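## Task

Scene 1, cell paused. Log: 02:52:04 MOVER delid M06 (N2), lid to LP2: done; 02:52:31 MOVER delid M09 (N3), lid to LP1: done; 02:52:58 MOVER delid N06 (N1), lid to LP4: done; 02:54:40 DISPENSER error, run aborted; 02:54:55 AUTO-RECOVER relid LP1 to N2: done; 02:55:20 AUTO-RECOVER relid LP4 to N3: done; 02:55:51 AUTO-RECOVER stopped by watchdog. Using only the log to tell the unlabelled lids apart, get every plate's own lid seated fully down on it, with every plate still at its starting nest, then press CONTINUE. If the log disagrees with what the cameras show, press CALL instead and leave every plate and lid exactly as found. Pressing RETRY, CONTINUE or SKIP fails the job if the gripper is holding labware, or if any plate at a nest is not seated in it, or any lid there is not seated on a plate. Nothing may rely on the robot to stay in place at the end: release, and end clear of the labware (resting on the panel housing, the CALL key or the needed key is fine).

## Robot and tools

Robot: one FANUC CRX-5iA arm carrying a Robotiq 2F-140 two-finger gripper, plus cameras cam_high (672x504), cam_low (672x504) and cam_wrist (616x616 fisheye). The deck holds plates in nests (N1, N2, ...) and lid parks (LP1, LP2, ...), placed in no fixed order; read the deck labels. The operator panel sits ahead in +x; facing it, its keys from left are RETRY (white), CONTINUE (green), SKIP (yellow), CALL (blue). A key registers when pushed until it latches. The first three end the job the moment one goes down; after CALL the job ends when you stop.

Frames. Result poses are in the scene frame: origin on the table top under the arm base, +z up, +y to the left when looking along +x; end_effector_position in metres, end_effector_quat_wxyz as a quaternion. The reported position can be off somewhat, more at long reach. Commands, however, are in the gripper's own axes: its fingers point along gripper +z and close along gripper y. end_effector_position is the spot between the closed pads; closed fingertips extend about 33 mm past it (9 mm when fully open), and closing pushes the tips about 24 mm further out, so leave that clearance above surfaces.

The row. Every motion uses one row of 9 numbers, each in [-1, 1]: dx, dy, dz, rx, ry, rz, position, force_limit, speed. The first six are an offset, not a pose: a target relative to the gripper pose in the latest result that shows it (or, before any such result in the scene, and for later calls within one reply, relative to where the robot is when the action begins), expressed in gripper axes. Scale: 1.0 equals 0.6 m for dx, dy, dz and 180 degrees for rx, ry, rz, which together form one rotation vector. All zeros is not a pause: it pulls the hand back to that reference pose. The last three set the fingers: position +1 fully open (140 mm), about -0.8 pads touching, -1 close until blocked; force_limit roughly 14 N at -1, 60 N at 0, 107 N at +1; speed of the gap roughly 30, 140, 250 mm/s at -1, 0, +1.

Tools.
execute_actions {actions, pictures}: actions is a list with at most one item. Empty list = just report state. {rows: [...], steps: n} runs up to 15 control steps of 1/30 s (default 15); each row (1 to 15 rows) covers one step, the final row repeating; every row is measured from the same reference pose, not from the previous row. {steps: n} without rows waits up to 300 steps counted from the previous result, reply time included. pictures toggles images.
move {target, speed}: target is one 9-number row as above; speed is the path's top speed in m/s, 0.002 to 0.5 (default 0.25), turning capped at twice that in rad/s. Straight path of 0.5 to 10 s; it does not avoid obstacles, may overshoot speed near a straight arm, takes the shorter turn. Finger values are sent at the start.
wait {seconds}: 0 to 10 s, nothing new sent.
zoom_image {camera, region}: region [x0, y0, x1, y1] in that camera's pixels, at most 504x504.
read_manual {section}: licence texts only.
finished_scene {scene}: 1 or 2, ends that scene irreversibly and returns the next task.

Limits. Each step the command is clipped to within 70 mm and 16 degrees of the measured pose; position is favoured over orientation. After an action the arm only continues to the last clipped pose, so check the result and send the rest. Joint ranges (rad): waist ±3.491, shoulder ±3.140, elbow -1.187 to 4.328, forearm roll ±3.316, wrist pitch ±3.140, wrist roll ±3.927.

Results. The state line gives pose, joint positions, position_measured (counts: 3 open, 230 pads met, non-linear) and object_status: 0 moving, 1 blocked while opening, 2 blocked while closing (a grip), 3 at target or pads met. Confirm a grip by status 2. To squeeze harder mid-grip, raise force_limit and nudge position, e.g. -1 to -0.98. "Hand target" shows where the controller is driving. "pose unreachable" and HELD mark steps the clearance check altered or withheld (the base mount counts as arm). A move adds a "move:" line: done, off_target, moving, held or fault, plus limits (paced = clipped; held = some steps blocked, after which the arm may surge) and distance to target. Flange force is the controller's noisy external force estimate, including held weight; "no reading" means none. MOTOR HOT warns of overheating; an OVER-TEMPERATURE FAULT brakes the arm.

Cautions. The arm is stiff: commanding even a few millimetres beyond a firm contact can trigger a fault. A joint torque at its load limit (147 N m for waist, shoulder, elbow; 36.8 N m for the wrist joints) or any external force of 150 N stops the arm for 10 s and drops the rest of the call; the press persists until you back off. Faster contact hits harder. Do not drop, slam or knock anything off the table. Do not press a go key early or with labware in hand, and release and retreat before the final press.

Each tool is called by a JSON object that holds its "name" and its "arguments", one argument or row to a line.

## Session

{"name": "execute_actions", "arguments": {
  "actions": []
}}

Scene clock: 0.00 s of 9600.00 s.
end_effector_position=(+0.8724, +0.4897, +0.1900) position_measured=3 object_status=3 end_effector_quat_wxyz=(-0.236, +0.878, -0.416, -0.006)
Joint positions: [ 0.233  0.601  0.956 -1.322 -1.159  0.645]
Joint velocities: [-0.     0.001 -0.     0.     0.    -0.001]
Flange force (N, the push that the arm receives, along the gripper's own x y z axes): no reading
Hand target: +0.872, +0.490, +0.190; -0.236, +0.878, -0.416, -0.006

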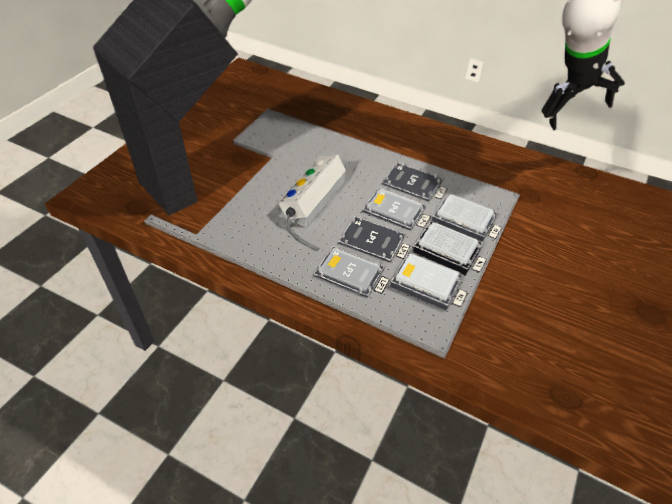

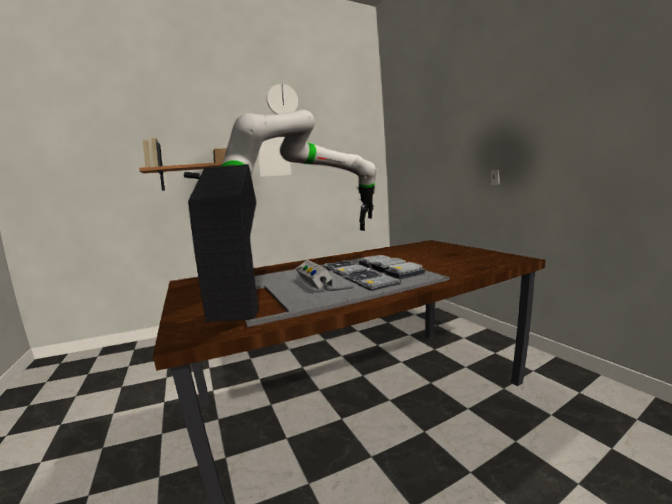

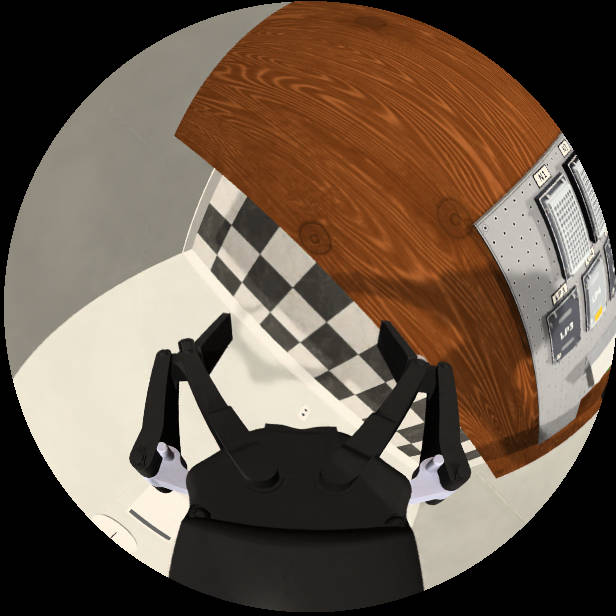

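{"name": "zoom_image", "arguments": {
  "camera": "cam_high",
  "region": [260, 140, 530, 330]
}}

Region (260, 140, 530, 330) of cam_high's 672x504 image, scaled by 1.867, with more detail than that image has; it fills the top 355 rows of this view, and the rest is white.

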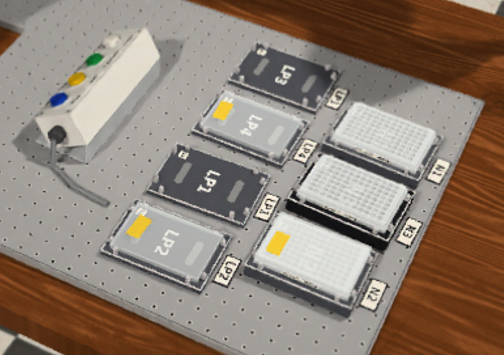

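{"name": "move", "arguments": {
  "target": [-0.042,0.935,-0.517,-0.157,0.004,-0.277,-1,0,0]
}}

Scene clock: 6.90 s of 9600.00 s.
end_effector_position=(+0.3884, +0.0729, +0.2399) position_measured=233 object_status=3 end_effector_quat_wxyz=(+0.000, +1.000, +0.001, +0.001)
Joint positions: [-0.112  0.087 -0.496 -1.149 -1.194  2.423]
Joint velocities: [-0.     0.    -0.001 -0.001 -0.003  0.   ]
Flange force (N, the push that the arm receives, along the gripper's own x y z axes): [-3.6 0.2 -4.0]
Hand target: +0.388, +0.073, +0.240; -0.000, +1.000, +0.001, +0.001
Off the commanded pose: 0.002 m, 0 deg.
After step 90, 0.93 s passed at rest.
move: done

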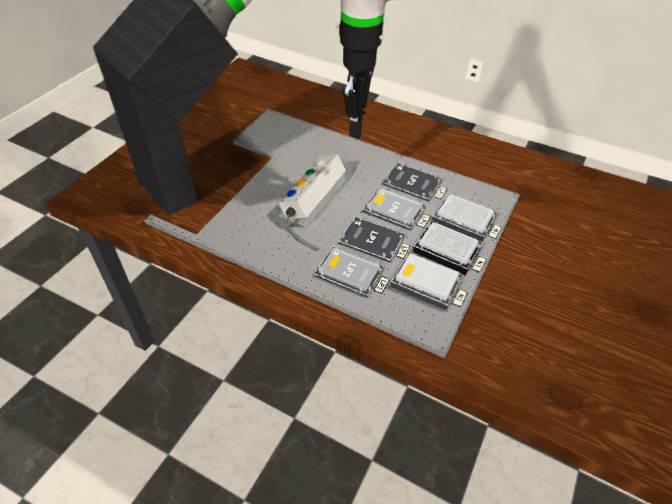

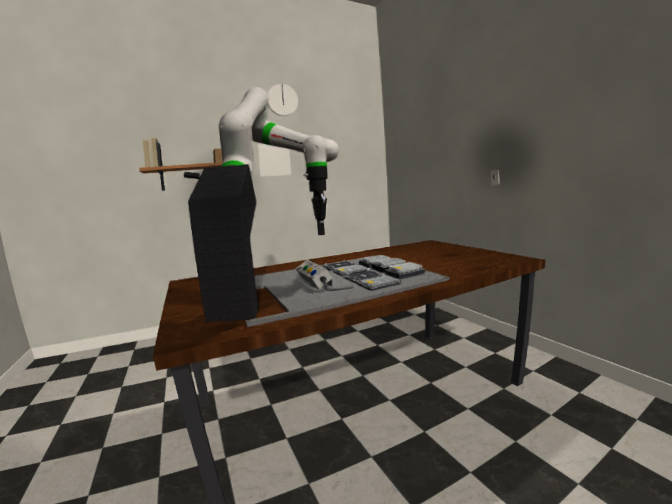

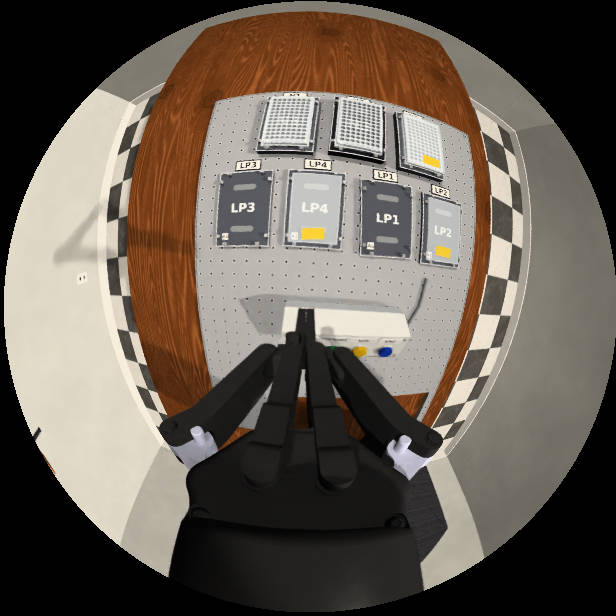

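{"name": "move", "arguments": {
  "target": [-0.3,0.245,0.15,0,0.11,0,-1,0,0]
}}

{"name": "zoom_image", "arguments": {
  "camera": "cam_low",
  "region": [250, 210, 370, 300]
}}

Scene clock: 11.10 s of 9600.00 s.
end_effector_position=(+0.2416, -0.0422, +0.1707) position_measured=233 object_status=3 end_effector_quat_wxyz=(+0.028, +0.994, -0.013, +0.108)
Joint positions: [-0.436  0.639 -0.814 -1.545 -1.061  3.486]
Joint velocities: [ 0.001  0.01  -0.     0.002 -0.001  0.002]
Flange force (N, the push that the arm receives, along the gripper's own x y z axes): [0.9 -5.4 -6.5]
Hand target: +0.241, -0.042, +0.171; +0.028, +0.994, -0.014, +0.108
Off the commanded pose: 0.051 m, 8 deg.
move: held; limits=held; held on 8 of 39 steps, including the last
pose unreachable: on one or more control steps of this call an arm could not follow its commanded pose, so it was not sent that pose on those steps. On the call's last step it was still not sent that pose. It may still have moved: this result reports where it is.
cause: the commanded pose would bring two parts of the arm too close to each other (joints 1 (waist) to 5 (wrist pitch) lie between them).

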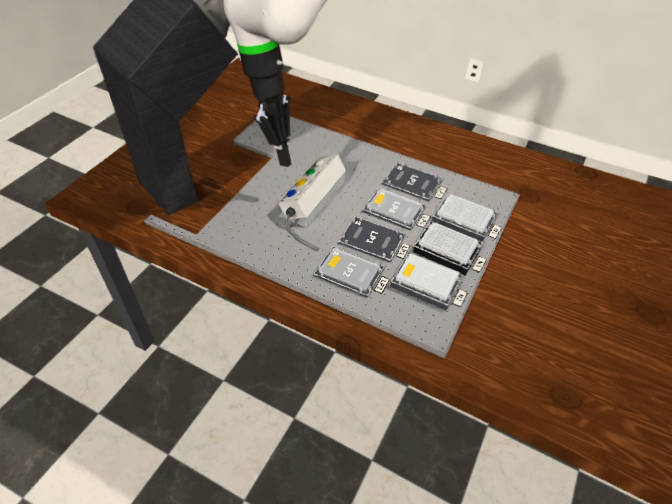

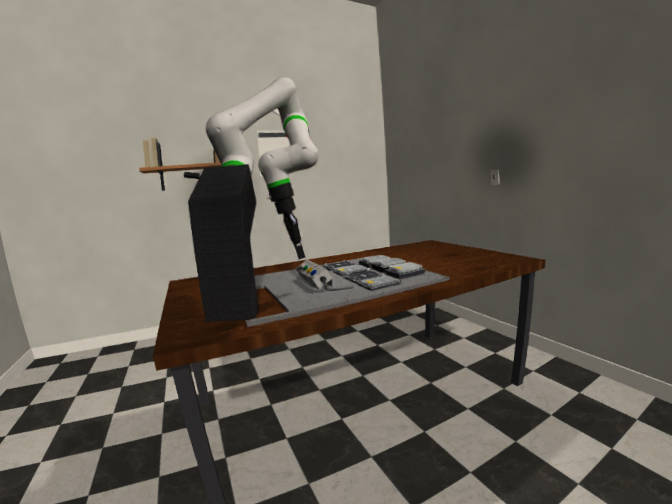

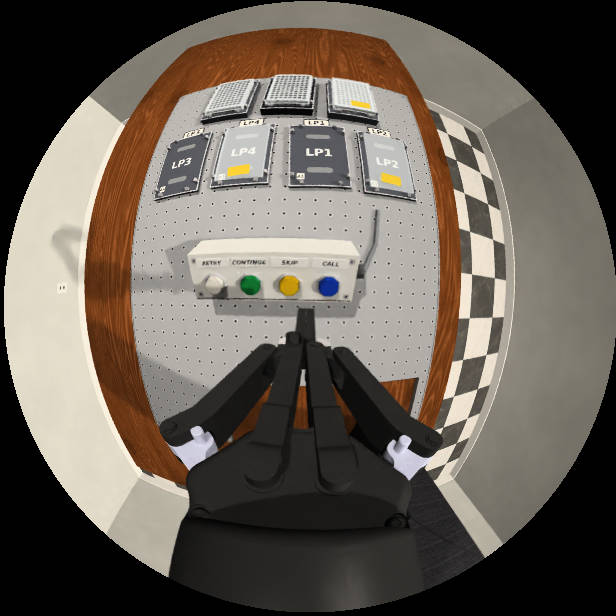

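Region (250, 210, 370, 300) of cam_low's 672x504 image, scaled by 4.200, with more detail than that image has; it fills the top 378 rows of this view, and the rest is white.

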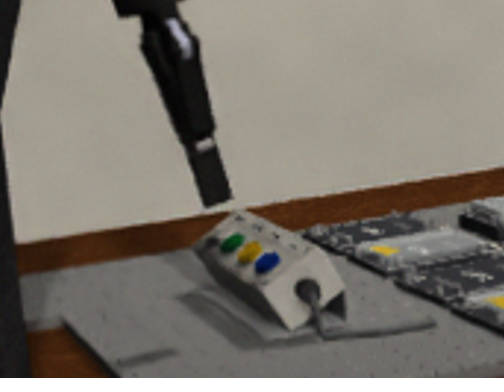

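{"name": "move", "arguments": {
  "target": [0.03,0.055,0.088,-0.018,-0.04,0,-1,0,0],
  "speed": 0.1
}}

{"name": "zoom_image", "arguments": {
  "camera": "cam_low",
  "region": [250, 210, 370, 300]
}}

{"name": "zoom_image", "arguments": {
  "camera": "cam_high",
  "region": [240, 130, 360, 230]
}}

Scene clock: 16.83 s of 9600.00 s.
end_effector_position=(+0.2692, -0.0784, +0.1247) position_measured=233 object_status=3 end_effector_quat_wxyz=(+0.055, +0.997, -0.018, +0.045)
Joint positions: [-0.204  0.661 -0.652 -1.552 -0.937  3.248]
Joint velocities: [-0.     0.001  0.001  0.001  0.    -0.   ]
Flange force (N, the push that the arm receives, along the gripper's own x y z axes): [-4.1 1.0 -1.0]
Hand target: +0.269, -0.078, +0.125; +0.055, +0.997, -0.018, +0.045
Off the commanded pose: 0.000 m, 0 deg.
After step 90, 1.17 s passed at rest.
move: done

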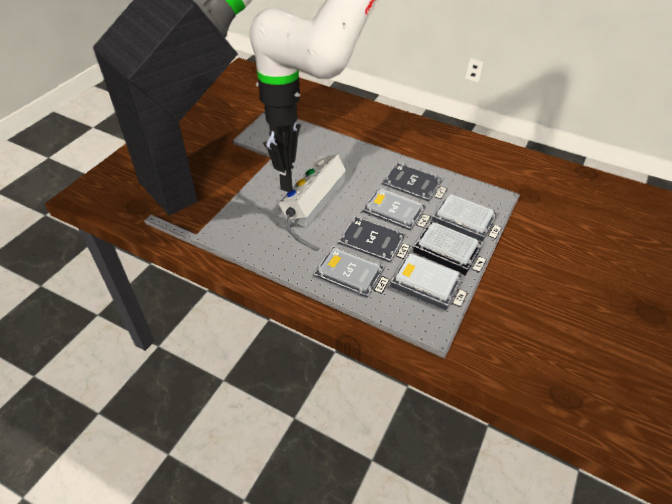

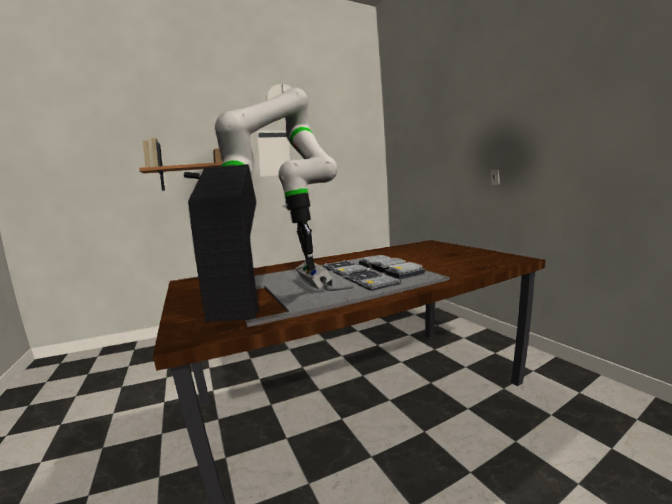

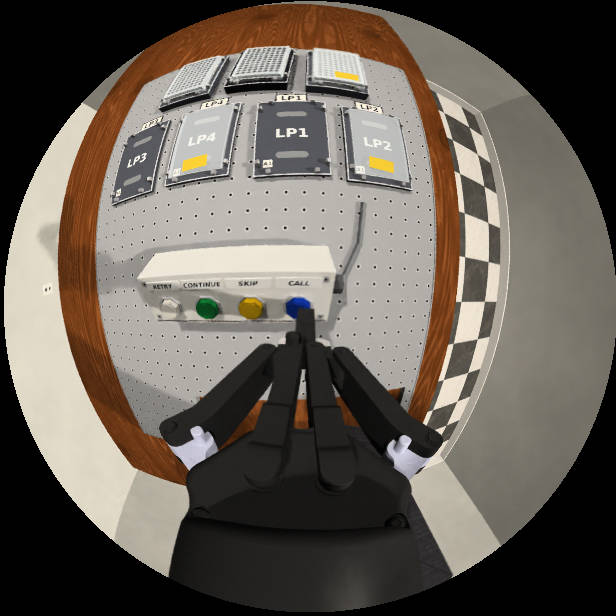

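Region (250, 210, 370, 300) of cam_low's 672x504 image, scaled by 4.200, with more detail than that image has; it fills the top 378 rows of this view, and the rest is white.

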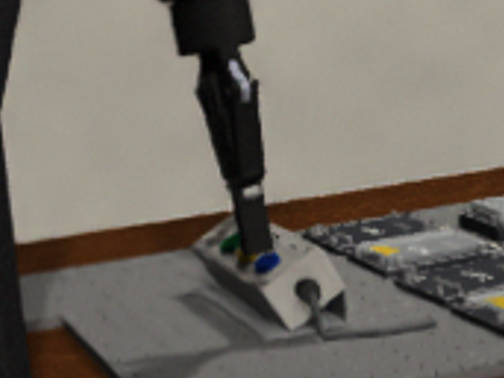

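Region (240, 130, 360, 230) of cam_high's 672x504 image, scaled by 4.200, with more detail than that image has.

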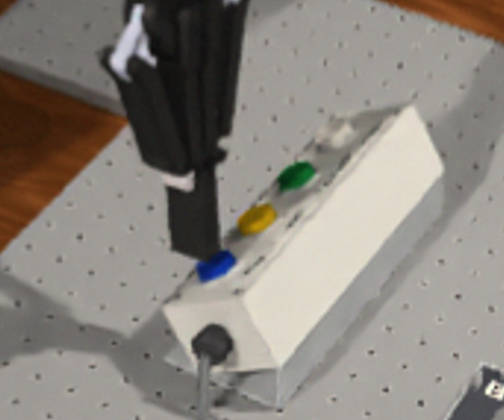

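About 10 mm above.

{"name": "move", "arguments": {
  "target": [0,-0.011,0.013,0,0,0,-1,0,0],
  "speed": 0.02
}}

{"name": "move", "arguments": {
  "target": [0,0,0.005,0,0,0,-1,0,0],
  "speed": 0.01
}}

{"name": "zoom_image", "arguments": {
  "camera": "cam_high",
  "region": [240, 130, 360, 230]
}}

Scene clock: 19.03 s of 9600.00 s.
end_effector_position=(+0.2701, -0.0728, +0.1162) position_measured=233 object_status=3 end_effector_quat_wxyz=(+0.055, +0.997, -0.018, +0.045)
Joint positions: [-0.176  0.659 -0.655 -1.58  -0.929  3.249]
Joint velocities: [ 0.    -0.    -0.    -0.001 -0.     0.001]
Flange force (N, the push that the arm receives, along the gripper's own x y z axes): [-5.2 4.1 -7.8]
Hand target: +0.270, -0.073, +0.116; +0.055, +0.997, -0.018, +0.045
Off the commanded pose: 0.000 m, 0 deg.
move: done

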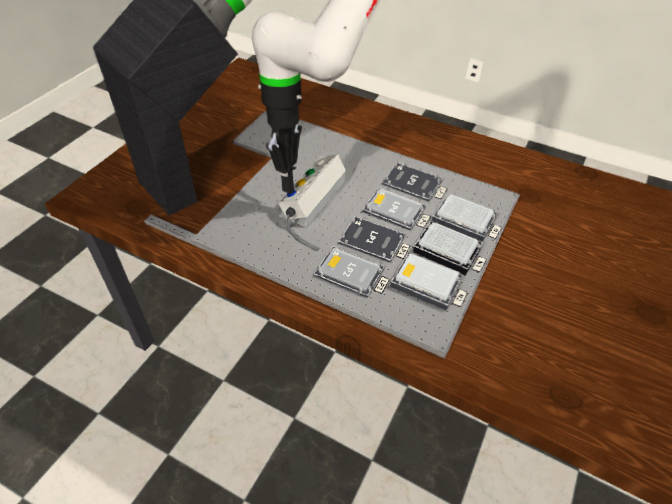

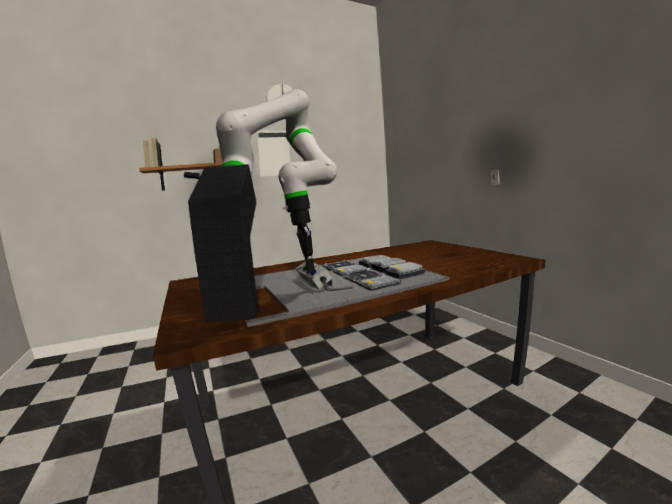

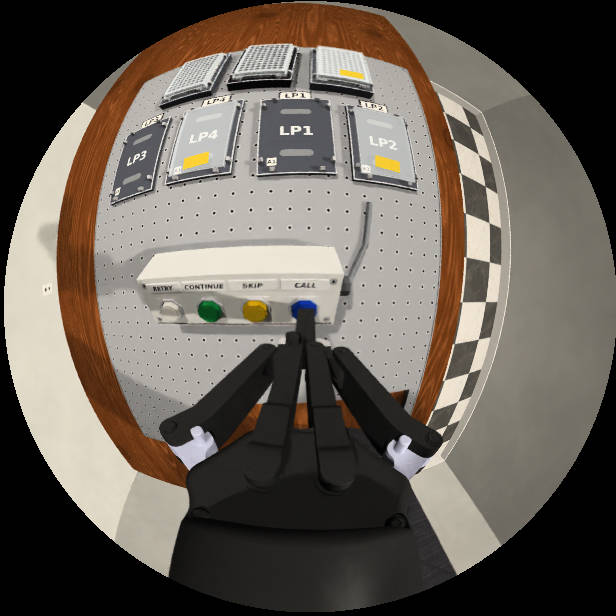

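Scene clock: 19.73 s of 9600.00 s.
end_effector_position=(+0.2704, -0.0731, +0.1132) position_measured=233 object_status=3 end_effector_quat_wxyz=(+0.055, +0.997, -0.018, +0.045)
Joint positions: [-0.171  0.666 -0.651 -1.588 -0.928  3.254]
Joint velocities: [-0.     0.001  0.    -0.001  0.     0.001]
Flange force (N, the push that the arm receives, along the gripper's own x y z axes): [-6.2 1.0 -15.7]
Hand target: +0.270, -0.073, +0.113; +0.055, +0.997, -0.018, +0.045
Off the commanded pose: 0.000 m, 0 deg.
move: done

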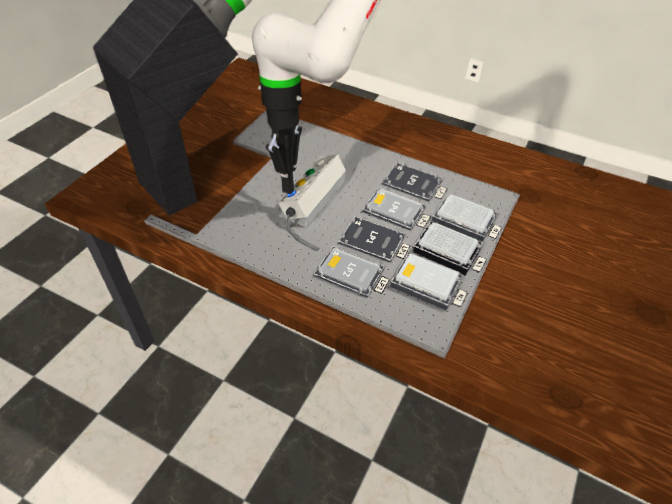

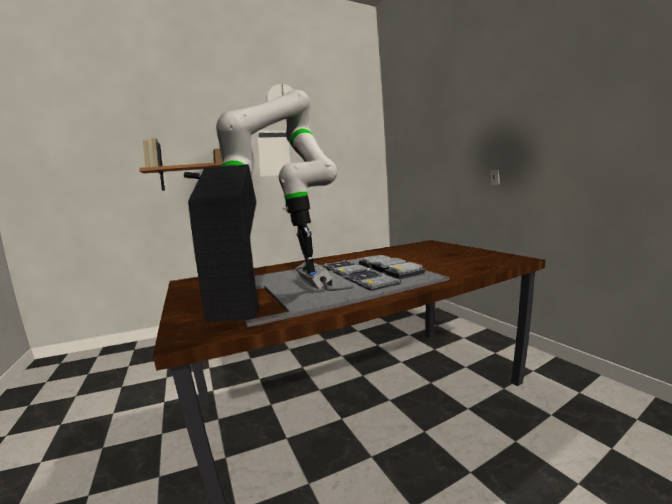

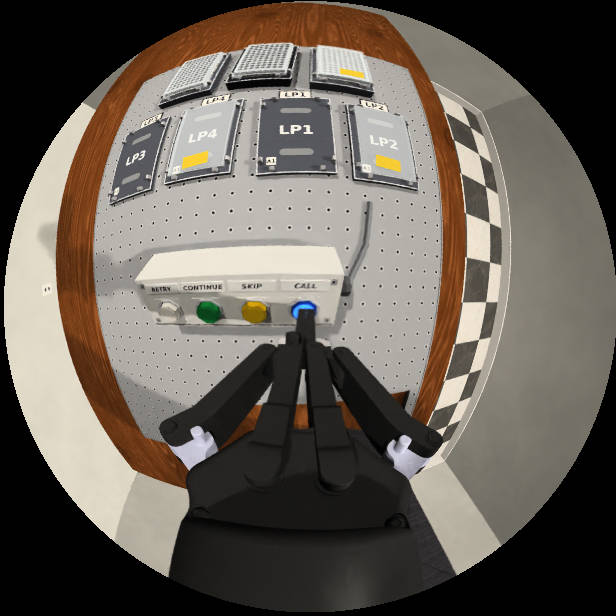

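Region (240, 130, 360, 230) of cam_high's 672x504 image, scaled by 4.200, with more detail than that image has.

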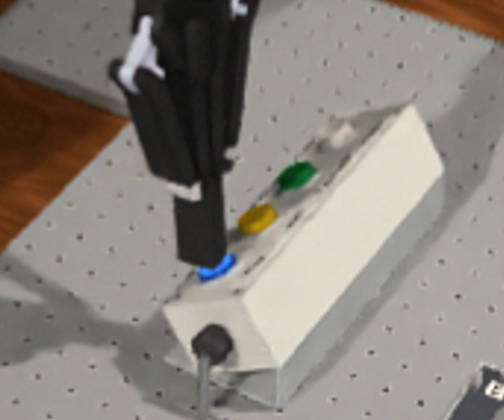

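{"name": "move", "arguments": {
  "target": [0,0,-0.03,0,0,0,-1,0,0],
  "speed": 0.05
}}

Scene clock: 21.13 s of 9600.00 s.
end_effector_position=(+0.2688, -0.0711, +0.1311) position_measured=233 object_status=3 end_effector_quat_wxyz=(+0.055, +0.997, -0.018, +0.045)
Joint positions: [-0.204  0.623 -0.669 -1.537 -0.937  3.222]
Joint velocities: [ 0.    -0.001 -0.     0.     0.     0.001]
Flange force (N, the push that the arm receives, along the gripper's own x y z axes): [-5.8 2.5 -1.1]
Hand target: +0.269, -0.071, +0.131; +0.055, +0.997, -0.018, +0.045
Off the commanded pose: 0.000 m, 0 deg.
move: done

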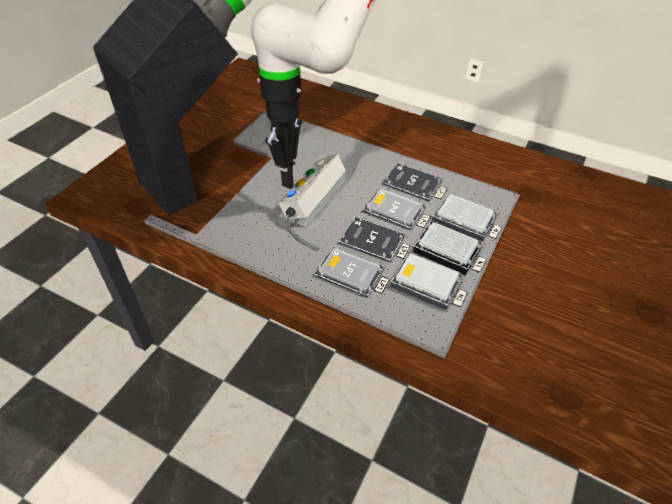

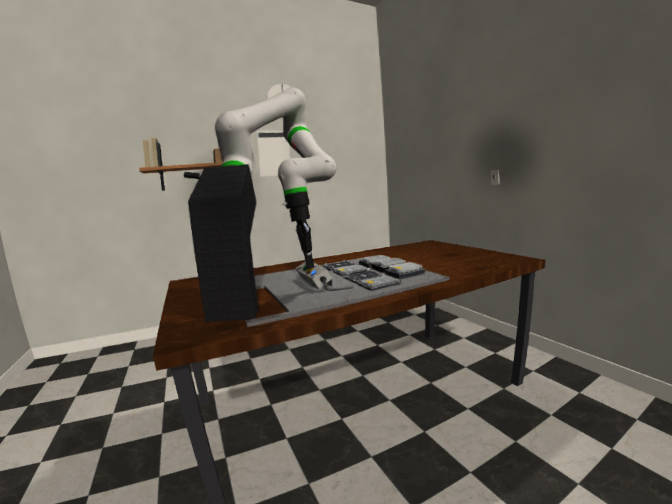

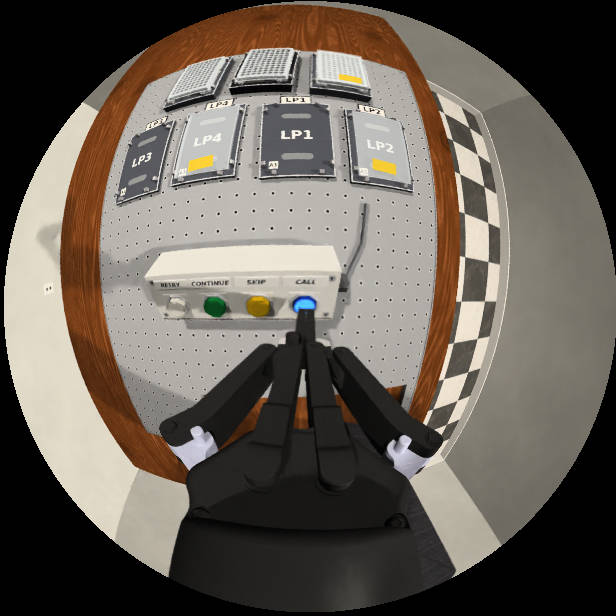

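{"name": "finished_scene", "arguments": {
  "scene": 1
}}

The scene is finished: the task was done.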